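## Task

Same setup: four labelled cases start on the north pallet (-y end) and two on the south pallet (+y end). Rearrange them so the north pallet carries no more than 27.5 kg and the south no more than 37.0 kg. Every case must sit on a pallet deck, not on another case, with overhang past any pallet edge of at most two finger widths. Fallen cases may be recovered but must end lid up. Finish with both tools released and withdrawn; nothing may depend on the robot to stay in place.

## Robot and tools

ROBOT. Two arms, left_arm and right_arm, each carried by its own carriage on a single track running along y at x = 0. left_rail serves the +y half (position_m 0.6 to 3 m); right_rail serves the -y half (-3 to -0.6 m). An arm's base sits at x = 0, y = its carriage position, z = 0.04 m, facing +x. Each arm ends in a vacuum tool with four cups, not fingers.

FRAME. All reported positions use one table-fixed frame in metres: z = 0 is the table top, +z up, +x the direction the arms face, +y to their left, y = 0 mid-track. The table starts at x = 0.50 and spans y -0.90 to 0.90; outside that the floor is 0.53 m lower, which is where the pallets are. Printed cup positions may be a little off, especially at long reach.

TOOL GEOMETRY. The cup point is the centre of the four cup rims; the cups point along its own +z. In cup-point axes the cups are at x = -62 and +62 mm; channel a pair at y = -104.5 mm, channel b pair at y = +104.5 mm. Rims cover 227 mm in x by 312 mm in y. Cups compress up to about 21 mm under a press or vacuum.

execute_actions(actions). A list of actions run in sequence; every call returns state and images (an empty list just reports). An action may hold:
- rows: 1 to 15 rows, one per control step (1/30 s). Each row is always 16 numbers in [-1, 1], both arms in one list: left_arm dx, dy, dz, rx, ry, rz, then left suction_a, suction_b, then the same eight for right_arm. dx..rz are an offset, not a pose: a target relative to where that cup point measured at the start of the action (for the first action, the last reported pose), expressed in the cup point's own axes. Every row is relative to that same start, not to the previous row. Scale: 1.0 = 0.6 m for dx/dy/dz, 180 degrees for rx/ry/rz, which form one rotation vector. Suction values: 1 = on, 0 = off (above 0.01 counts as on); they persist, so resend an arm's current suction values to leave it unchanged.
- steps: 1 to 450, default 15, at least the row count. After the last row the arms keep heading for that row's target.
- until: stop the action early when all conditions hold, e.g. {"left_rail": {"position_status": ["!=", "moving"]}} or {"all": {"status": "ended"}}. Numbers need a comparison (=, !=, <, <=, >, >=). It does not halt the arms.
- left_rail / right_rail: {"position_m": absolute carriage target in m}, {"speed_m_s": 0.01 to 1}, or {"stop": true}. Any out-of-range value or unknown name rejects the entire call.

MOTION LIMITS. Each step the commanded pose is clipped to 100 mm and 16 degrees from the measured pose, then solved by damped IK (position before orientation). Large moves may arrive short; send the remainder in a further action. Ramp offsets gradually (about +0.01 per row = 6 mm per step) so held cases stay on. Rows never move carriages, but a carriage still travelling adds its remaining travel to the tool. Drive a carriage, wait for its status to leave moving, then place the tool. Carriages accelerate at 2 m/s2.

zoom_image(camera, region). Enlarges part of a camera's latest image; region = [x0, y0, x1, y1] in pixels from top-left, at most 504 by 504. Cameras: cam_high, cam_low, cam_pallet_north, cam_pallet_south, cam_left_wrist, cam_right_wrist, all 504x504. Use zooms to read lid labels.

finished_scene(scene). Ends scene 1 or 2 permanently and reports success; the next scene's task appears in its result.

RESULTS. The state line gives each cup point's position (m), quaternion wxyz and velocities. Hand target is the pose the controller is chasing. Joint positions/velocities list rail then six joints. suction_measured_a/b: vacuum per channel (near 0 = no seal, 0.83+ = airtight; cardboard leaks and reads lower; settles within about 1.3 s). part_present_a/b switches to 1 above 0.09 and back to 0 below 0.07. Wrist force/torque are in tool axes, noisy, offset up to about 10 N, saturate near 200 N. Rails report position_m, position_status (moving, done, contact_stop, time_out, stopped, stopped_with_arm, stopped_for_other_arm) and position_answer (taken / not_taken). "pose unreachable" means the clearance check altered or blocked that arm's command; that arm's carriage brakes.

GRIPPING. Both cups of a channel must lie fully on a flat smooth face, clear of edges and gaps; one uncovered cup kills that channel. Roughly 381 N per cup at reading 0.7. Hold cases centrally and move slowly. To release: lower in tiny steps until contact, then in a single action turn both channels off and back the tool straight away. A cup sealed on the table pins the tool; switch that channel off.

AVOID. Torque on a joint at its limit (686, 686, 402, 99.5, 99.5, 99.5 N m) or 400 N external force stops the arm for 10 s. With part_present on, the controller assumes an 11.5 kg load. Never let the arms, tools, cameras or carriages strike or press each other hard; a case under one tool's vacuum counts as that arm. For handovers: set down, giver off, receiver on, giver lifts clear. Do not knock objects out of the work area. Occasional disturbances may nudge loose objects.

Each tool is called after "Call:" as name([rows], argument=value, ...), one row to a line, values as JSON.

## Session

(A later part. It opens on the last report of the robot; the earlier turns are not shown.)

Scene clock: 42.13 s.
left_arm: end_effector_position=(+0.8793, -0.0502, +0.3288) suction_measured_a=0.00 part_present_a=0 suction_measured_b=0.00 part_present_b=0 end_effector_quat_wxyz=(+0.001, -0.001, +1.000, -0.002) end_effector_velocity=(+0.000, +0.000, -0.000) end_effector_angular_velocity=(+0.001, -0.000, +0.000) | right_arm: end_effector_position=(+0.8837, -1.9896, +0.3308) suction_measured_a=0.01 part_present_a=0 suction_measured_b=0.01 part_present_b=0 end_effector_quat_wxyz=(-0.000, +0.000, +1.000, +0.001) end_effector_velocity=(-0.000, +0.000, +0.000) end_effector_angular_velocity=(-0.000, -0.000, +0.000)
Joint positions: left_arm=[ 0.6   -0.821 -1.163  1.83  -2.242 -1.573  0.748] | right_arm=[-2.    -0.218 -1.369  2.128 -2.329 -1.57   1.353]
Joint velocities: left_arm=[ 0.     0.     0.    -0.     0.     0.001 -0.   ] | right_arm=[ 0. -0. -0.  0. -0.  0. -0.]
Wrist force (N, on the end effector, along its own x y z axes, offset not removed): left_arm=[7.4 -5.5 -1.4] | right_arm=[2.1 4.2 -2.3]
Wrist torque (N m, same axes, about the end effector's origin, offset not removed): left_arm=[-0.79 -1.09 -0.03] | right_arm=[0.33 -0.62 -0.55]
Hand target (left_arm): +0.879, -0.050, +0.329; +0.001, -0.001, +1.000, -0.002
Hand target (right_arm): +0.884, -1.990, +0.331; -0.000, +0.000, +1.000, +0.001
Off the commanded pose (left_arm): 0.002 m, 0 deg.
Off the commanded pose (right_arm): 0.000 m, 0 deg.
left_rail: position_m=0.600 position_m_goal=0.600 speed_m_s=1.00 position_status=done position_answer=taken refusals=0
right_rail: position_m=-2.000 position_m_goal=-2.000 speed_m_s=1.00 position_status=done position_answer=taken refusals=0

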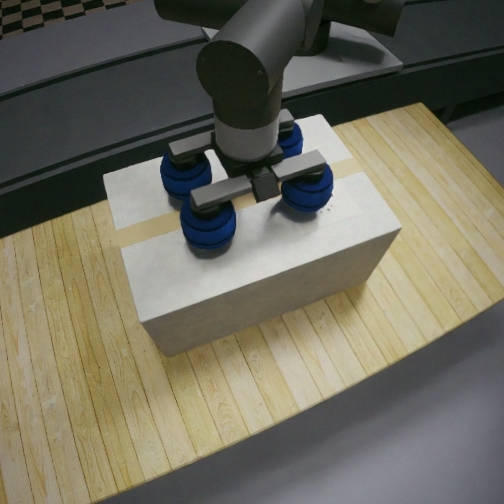

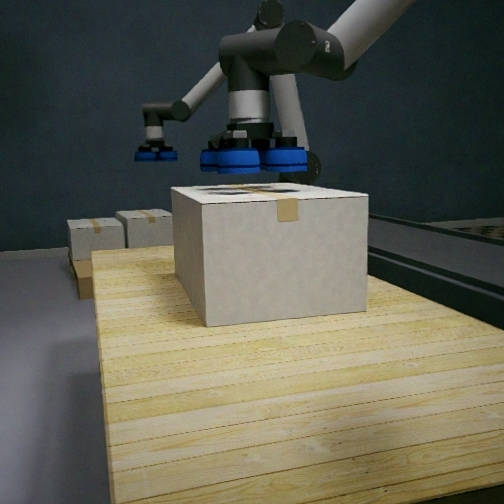

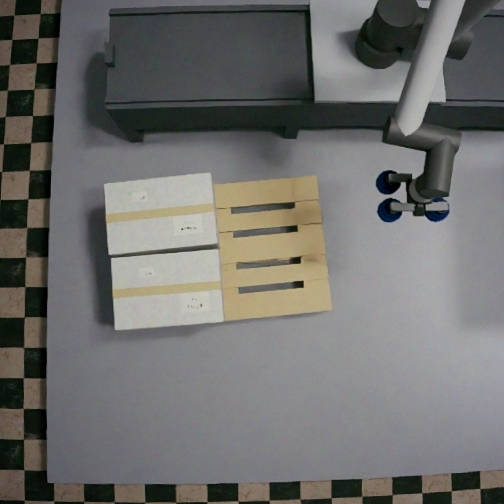

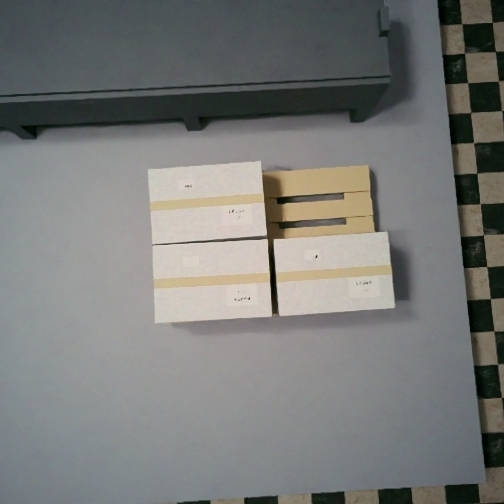

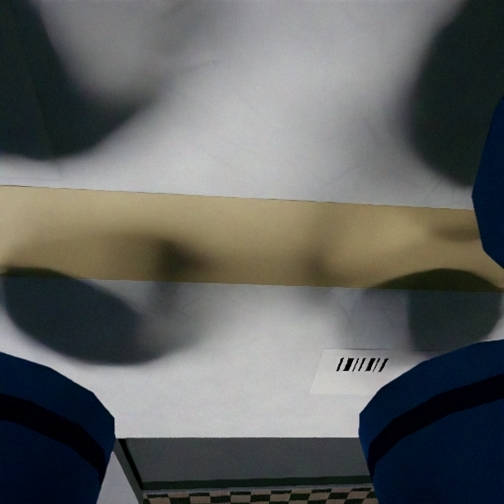

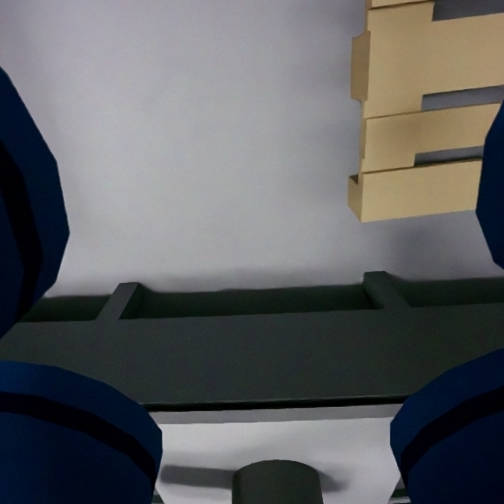

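Call:
execute_actions([
  {"rows":[[0,0,0.04,0,0,0,0,0,0,0,0,0,0,0,0,0],[0,0,0.075,0,0,0,1,1,0,0,0,0,0,0,0,0],[0,0,0.095,0,0,0,1,1,0,0,0,0,0,0,0,0],[0,0,0.113,0,0,0,1,1,0,0,0,0,0,0,0,0]],"steps":22},
  {"rows":[[0,0,-0.005,0,0,0,1,1,0,0,0,0,0,0,0,0],[0,0,-0.012,0,0,0,1,1,0,0,0,0,0,0,0,0],[0,0,-0.022,0,0,0,1,1,0,0,0,0,0,0,0,0],[0,0,-0.035,0,0,0,1,1,0,0,0,0,0,0,0,0],[0,0,-0.055,0,0,0,1,1,0,0,0,0,0,0,0,0],[0,0,-0.08,0,0,0,1,1,0,0,0,0,0,0,0,0],[0,0,-0.11,0,0,0,1,1,0,0,0,0,0,0,0,0],[0,0,-0.11,0,0,0,1,1,0,0,0,0,0,0,0,0],[0,0.02,-0.11,0,0,0,1,1,0,0,0,0,0,0,0,0],[0,0.04,-0.11,0,0,0,1,1,0,0,0,0,0,0,0,0],[0,0.07,-0.11,0,0,0,1,1,0,0,0,0,0,0,0,0],[0,0.1,-0.11,0,0,0,1,1,0,0,0,0,0,0,0,0],[0,0.14,-0.11,0,0,0,1,1,0,0,0,0,0,0,0,0],[0,0.5,-0.11,0,0,0,1,1,0,0,0,0,0,0,0,0]],"steps":15},
  {"left_rail":{"position_m":3.0},"steps":24},
  {"rows":[[0,0.02,0,0,0,0,1,1,0,0,0,0,0,0,0,0],[0,0.05,0,0,0,0,1,1,0,0,0,0,0,0,0,0],[0,0.09,0,0,0,0,1,1,0,0,0,0,0,0,0,0],[0.02,0.14,0,0,0,0,1,1,0,0,0,0,0,0,0,0],[0.107,0.775,0.21,0,0,-0.011,1,1,0,0,0,0,0,0,0,0]],"steps":90,"until":{"left_rail":{"position_status":["!=","moving"]}}},
])

Call:
zoom_image(camera="cam_pallet_south", region=[140, 110, 420, 320])

Scene clock: 49.73 s.
left_arm: end_effector_position=(+0.8160, +3.1152, +0.2003) suction_measured_a=0.94 part_present_a=1 suction_measured_b=0.94 part_present_b=1 end_effector_quat_wxyz=(+0.002, -0.018, +1.000, -0.001) end_effector_velocity=(+0.000, -0.003, -0.000) end_effector_angular_velocity=(-0.009, +0.001, -0.002) | right_arm: end_effector_position=(+0.8837, -1.9897, +0.3308) suction_measured_a=0.01 part_present_a=0 suction_measured_b=0.01 part_present_b=0 end_effector_quat_wxyz=(-0.000, +0.000, +1.000, +0.001) end_effector_velocity=(-0.000, +0.000, +0.000) end_effector_angular_velocity=(+0.000, -0.000, -0.000)
Joint positions: left_arm=[ 3.    -0.105 -1.28   2.283 -2.577 -1.573  1.429] | right_arm=[-2.    -0.218 -1.369  2.128 -2.329 -1.57   1.353]
Joint velocities: left_arm=[ 0.    -0.     0.    -0.    -0.    -0.009  0.001] | right_arm=[ 0.  0. -0. -0.  0.  0.  0.]
Wrist force (N, on the end effector, along its own x y z axes, offset not removed): left_arm=[6.6 7.4 -46.3] | right_arm=[3.5 2.8 0.5]
Wrist torque (N m, same axes, about the end effector's origin, offset not removed): left_arm=[-3.56 -1.33 -0.16] | right_arm=[0.22 -0.93 -0.70]
Hand target (left_arm): +0.816, +3.115, +0.200; +0.002, -0.018, +1.000, -0.001
Hand target (right_arm): +0.884, -1.990, +0.331; -0.000, +0.000, +1.000, +0.001
Off the commanded pose (left_arm): 0.002 m, 0 deg.
Off the commanded pose (right_arm): 0.000 m, 0 deg.
left_rail: position_m=3.000 position_m_goal=3.000 speed_m_s=1.00 position_status=done position_answer=taken refusals=0
right_rail: position_m=-2.000 position_m_goal=-2.000 speed_m_s=1.00 position_status=done position_answer=taken refusals=0

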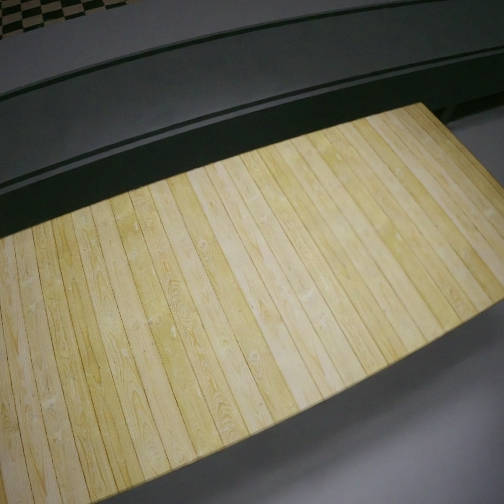

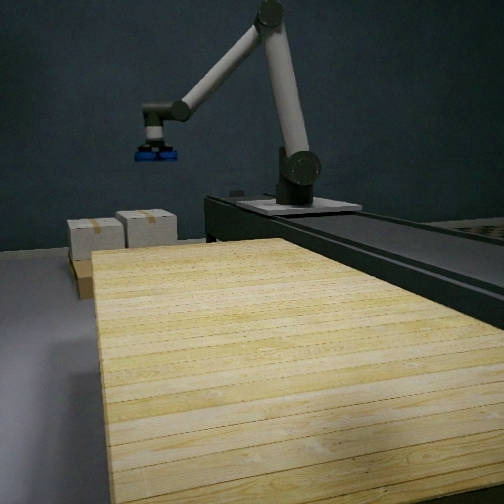

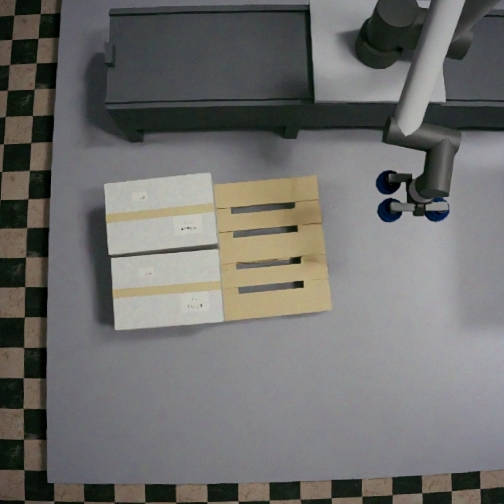

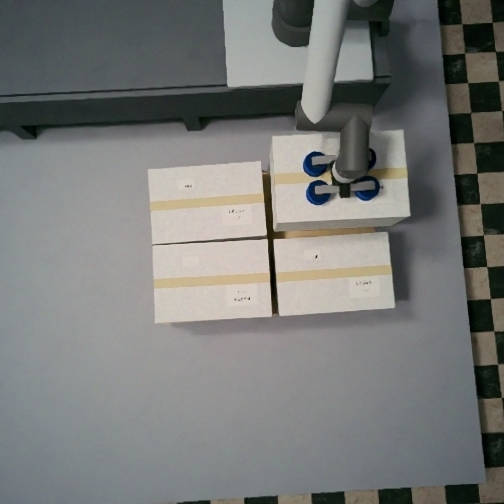

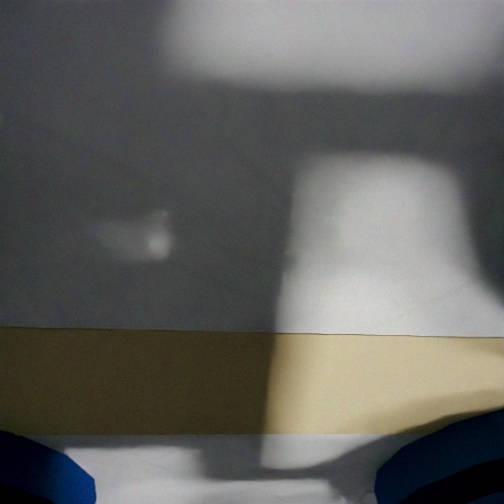

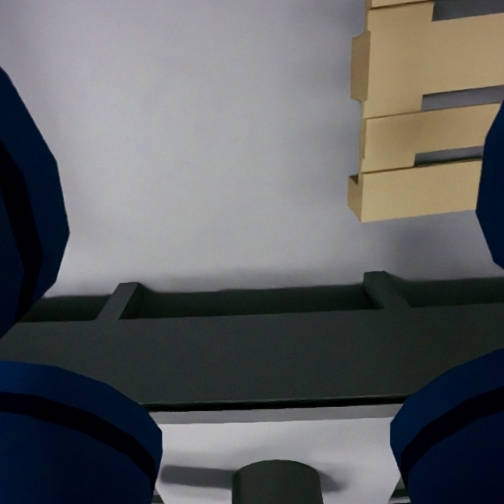

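Region (140, 110, 420, 320) of cam_pallet_south's 504x504 image, scaled by 1.800, with more detail than that image has; it fills the top 378 rows of this view, and the rest is white.

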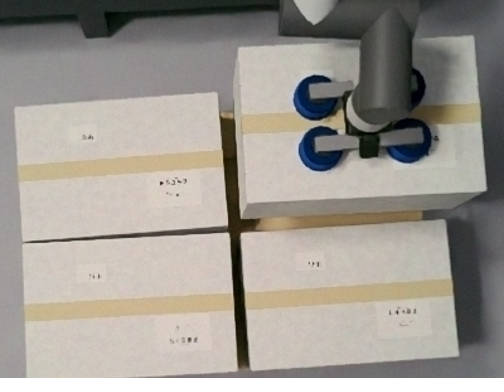

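Clear; descend to -0.10, with +1 cm x and 1° more yaw.

Call:
execute_actions([
  {"rows":[[0,0,0.01,0,0,0,1,1,0,0,0,0,0,0,0,0],[0,0,0.025,0,0,-0.002,1,1,0,0,0,0,0,0,0,0],[-0.01,0,0.05,0,0,-0.005,1,1,0,0,0,0,0,0,0,0],[-0.017,0,0.08,0,0,-0.005,1,1,0,0,0,0,0,0,0,0],[-0.017,0,0.12,0,0,-0.005,1,1,0,0,0,0,0,0,0,0],[-0.017,0,0.16,0,0,-0.005,1,1,0,0,0,0,0,0,0,0],[-0.017,0,0.5,0,0,-0.005,1,1,0,0,0,0,0,0,0,0]],"steps":30},
])

Call:
zoom_image(camera="cam_pallet_south", region=[140, 110, 420, 320])

Scene clock: 51.77 s.
left_arm: end_effector_position=(+0.8265, +3.1152, -0.0993) suction_measured_a=0.94 part_present_a=1 suction_measured_b=0.94 part_present_b=1 end_effector_quat_wxyz=(+0.002, -0.026, +1.000, -0.001) end_effector_velocity=(+0.003, +0.000, -0.006) end_effector_angular_velocity=(-0.000, -0.002, +0.000) | right_arm: end_effector_position=(+0.8837, -1.9897, +0.3308) suction_measured_a=0.01 part_present_a=0 suction_measured_b=0.01 part_present_b=0 end_effector_quat_wxyz=(-0.000, +0.000, +1.000, +0.001) end_effector_velocity=(+0.000, -0.000, -0.000) end_effector_angular_velocity=(+0.000, +0.000, -0.000)
Joint positions: left_arm=[ 3.    -0.104 -0.832  2.308 -3.05  -1.573  1.415] | right_arm=[-2.    -0.218 -1.369  2.128 -2.329 -1.57   1.353]
Joint velocities: left_arm=[ 0.     0.001  0.01  -0.005 -0.008  0.     0.001] | right_arm=[ 0. -0.  0. -0.  0. -0.  0.]
Wrist force (N, on the end effector, along its own x y z axes, offset not removed): left_arm=[3.1 -1.8 -45.8] | right_arm=[3.1 8.5 -2.1]
Wrist torque (N m, same axes, about the end effector's origin, offset not removed): left_arm=[-2.40 -1.14 -0.22] | right_arm=[1.14 -0.92 -0.55]
Hand target (left_arm): +0.827, +3.115, -0.100; +0.002, -0.026, +1.000, -0.001
Hand target (right_arm): +0.884, -1.990, +0.331; -0.000, +0.000, +1.000, +0.001
Off the commanded pose (left_arm): 0.001 m, 0 deg.
Off the commanded pose (right_arm): 0.000 m, 0 deg.
left_rail: position_m=3.000 position_m_goal=3.000 speed_m_s=1.00 position_status=done position_answer=taken refusals=0
right_rail: position_m=-2.000 position_m_goal=-2.000 speed_m_s=1.00 position_status=done position_answer=taken refusals=0

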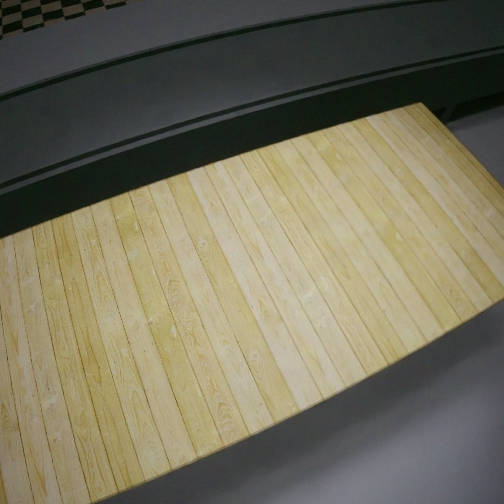

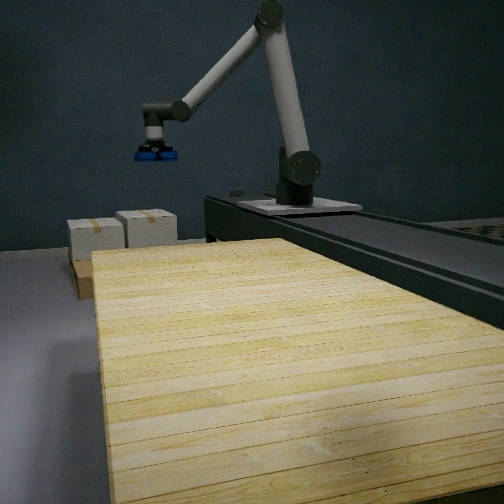

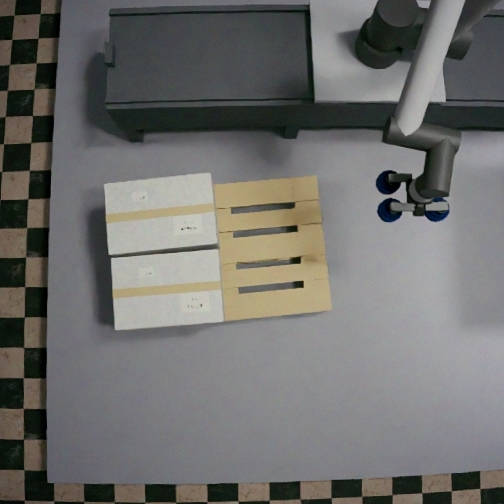

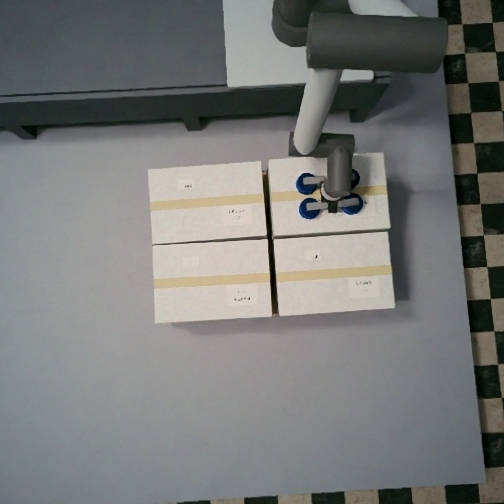

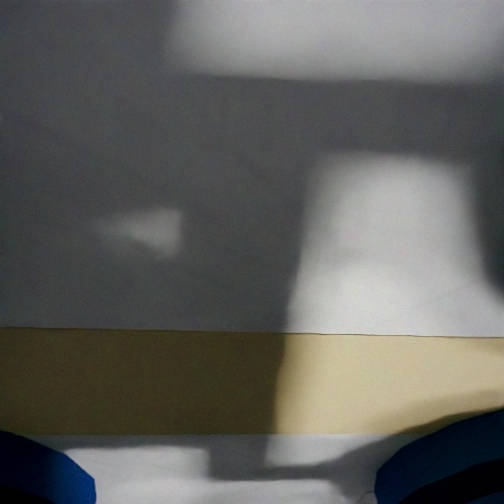

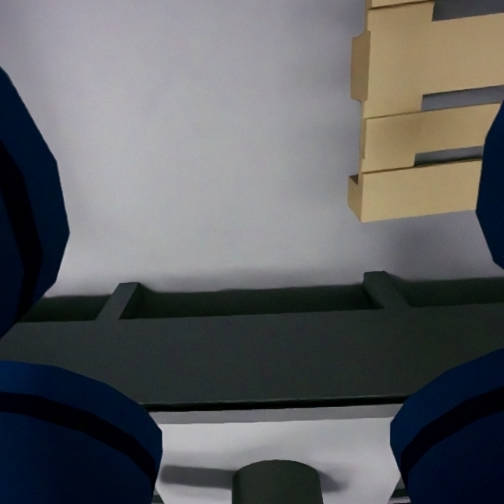

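Region (140, 110, 420, 320) of cam_pallet_south's 504x504 image, scaled by 1.800, with more detail than that image has; it fills the top 378 rows of this view, and the rest is white.

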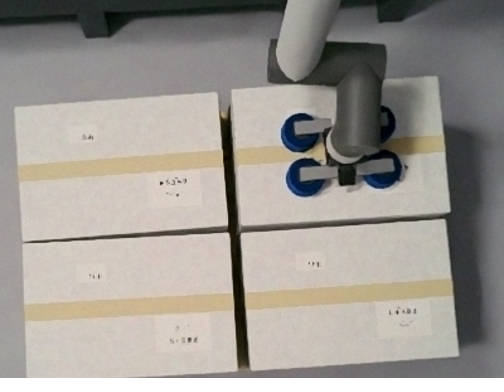

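Good. Lower to -0.131 and release.

Call:
execute_actions([
  {"rows":[[0,-0.005,0.01,0,0,0,1,1,0,0,0,0,0,0,0,0],[0,-0.01,0.02,0,0,0,1,1,0,0,0,0,0,0,0,0],[0,-0.01,0.03,0,0,0,1,1,0,0,0,0,0,0,0,0],[0,-0.01,0.04,0,0,0,1,1,0,0,0,0,0,0,0,0],[0,-0.01,0.047,0,0,0,1,1,0,0,0,0,0,0,0,0],[0,-0.01,0.053,0,0,0,1,1,0,0,0,0,0,0,0,0]],"steps":16},
  {"rows":[[0,0,-0.01,0,0,0,0,0,0,0,0,0,0,0,0,0],[0,0,-0.025,0,0,0,0,0,0,0,0,0,0,0,0,0],[0,0,-0.04,0,0,0,0,0,0,0,0,0,0,0,0,0],[0,0,-0.04,0,0,0,0,0,0,0,0,0,0,0,0,0],[0,0,-0.05,0,0,0,0,0,0,0,0,0,0,0,0,0],[0,0,-0.08,0,0,0,0,0,0,0,0,0,0,0,0,0],[0,0,-0.45,0,0,0,0,0,0,0,0,0,0,0,0,0]],"steps":28},
])

Scene clock: 54.47 s.
left_arm: end_effector_position=(+0.8262, +3.1097, +0.1383) suction_measured_a=0.00 part_present_a=0 suction_measured_b=0.00 part_present_b=0 end_effector_quat_wxyz=(+0.002, -0.026, +1.000, -0.001) end_effector_velocity=(+0.000, -0.001, +0.011) end_effector_angular_velocity=(+0.001, +0.009, -0.000) | right_arm: end_effector_position=(+0.8837, -1.9897, +0.3308) suction_measured_a=0.01 part_present_a=0 suction_measured_b=0.01 part_present_b=0 end_effector_quat_wxyz=(-0.000, +0.000, +1.000, +0.001) end_effector_velocity=(-0.000, +0.000, +0.000) end_effector_angular_velocity=(-0.000, -0.000, +0.000)
Joint positions: left_arm=[ 3.    -0.111 -1.19   2.294 -2.678 -1.573  1.408] | right_arm=[-2.    -0.218 -1.369  2.128 -2.329 -1.57   1.353]
Joint velocities: left_arm=[ 0.    -0.001 -0.015 -0.007  0.031 -0.    -0.001] | right_arm=[ 0.  0. -0.  0. -0.  0. -0.]
Wrist force (N, on the end effector, along its own x y z axes, offset not removed): left_arm=[5.8 -2.0 -1.9] | right_arm=[-1.5 0.4 -5.1]
Wrist torque (N m, same axes, about the end effector's origin, offset not removed): left_arm=[-0.29 -0.92 -0.14] | right_arm=[-0.05 -0.36 -0.65]
Hand target (left_arm): +0.826, +3.110, +0.139; +0.002, -0.026, +1.000, -0.001
Hand target (right_arm): +0.884, -1.990, +0.331; -0.000, +0.000, +1.000, +0.001
Off the commanded pose (left_arm): 0.001 m, 0 deg.
Off the commanded pose (right_arm): 0.000 m, 0 deg.
left_rail: position_m=3.000 position_m_goal=3.000 speed_m_s=1.00 position_status=done position_answer=taken refusals=0
right_rail: position_m=-2.000 position_m_goal=-2.000 speed_m_s=1.00 position_status=done position_answer=taken refusals=0

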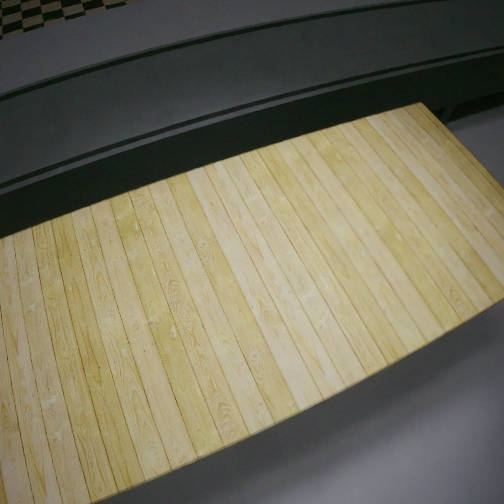

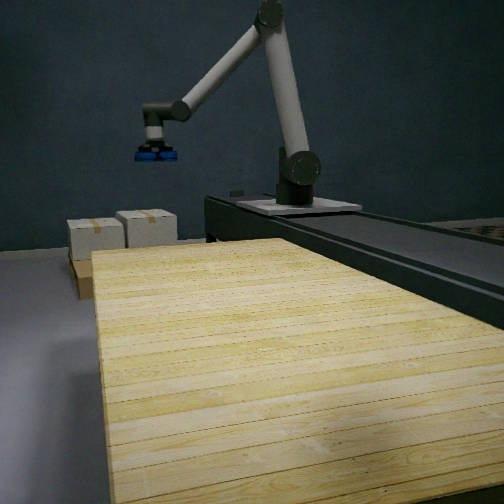

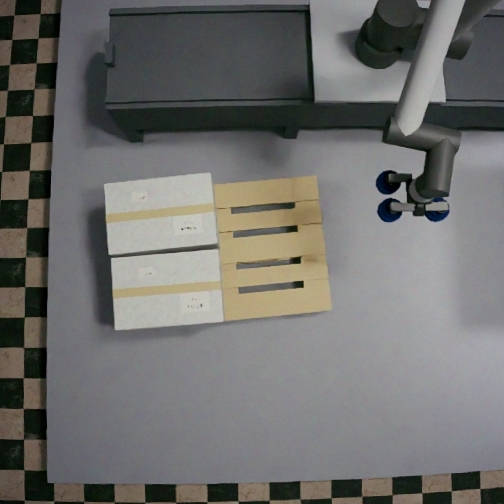

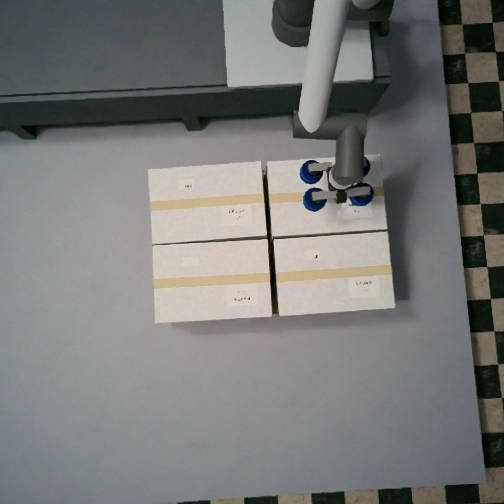

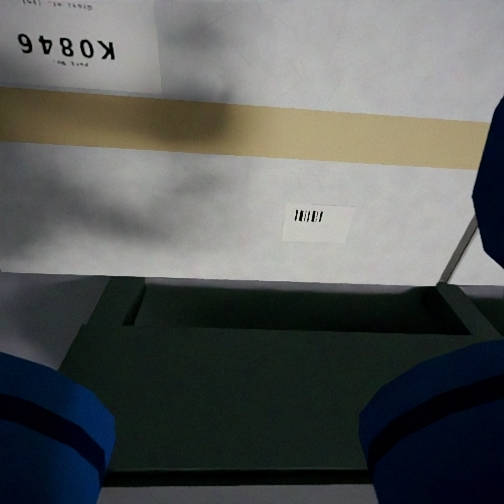

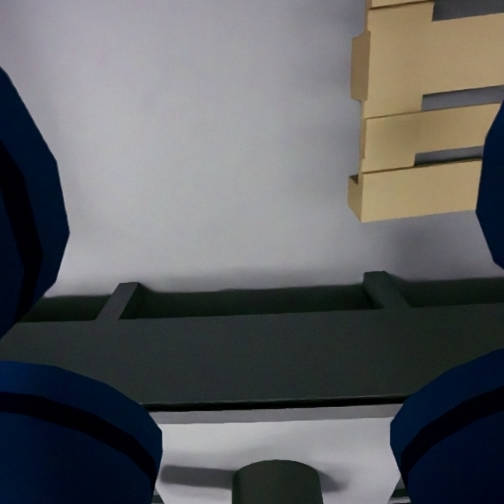

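Call:
finished_scene(scene=2)

The scene is finished: the task was done.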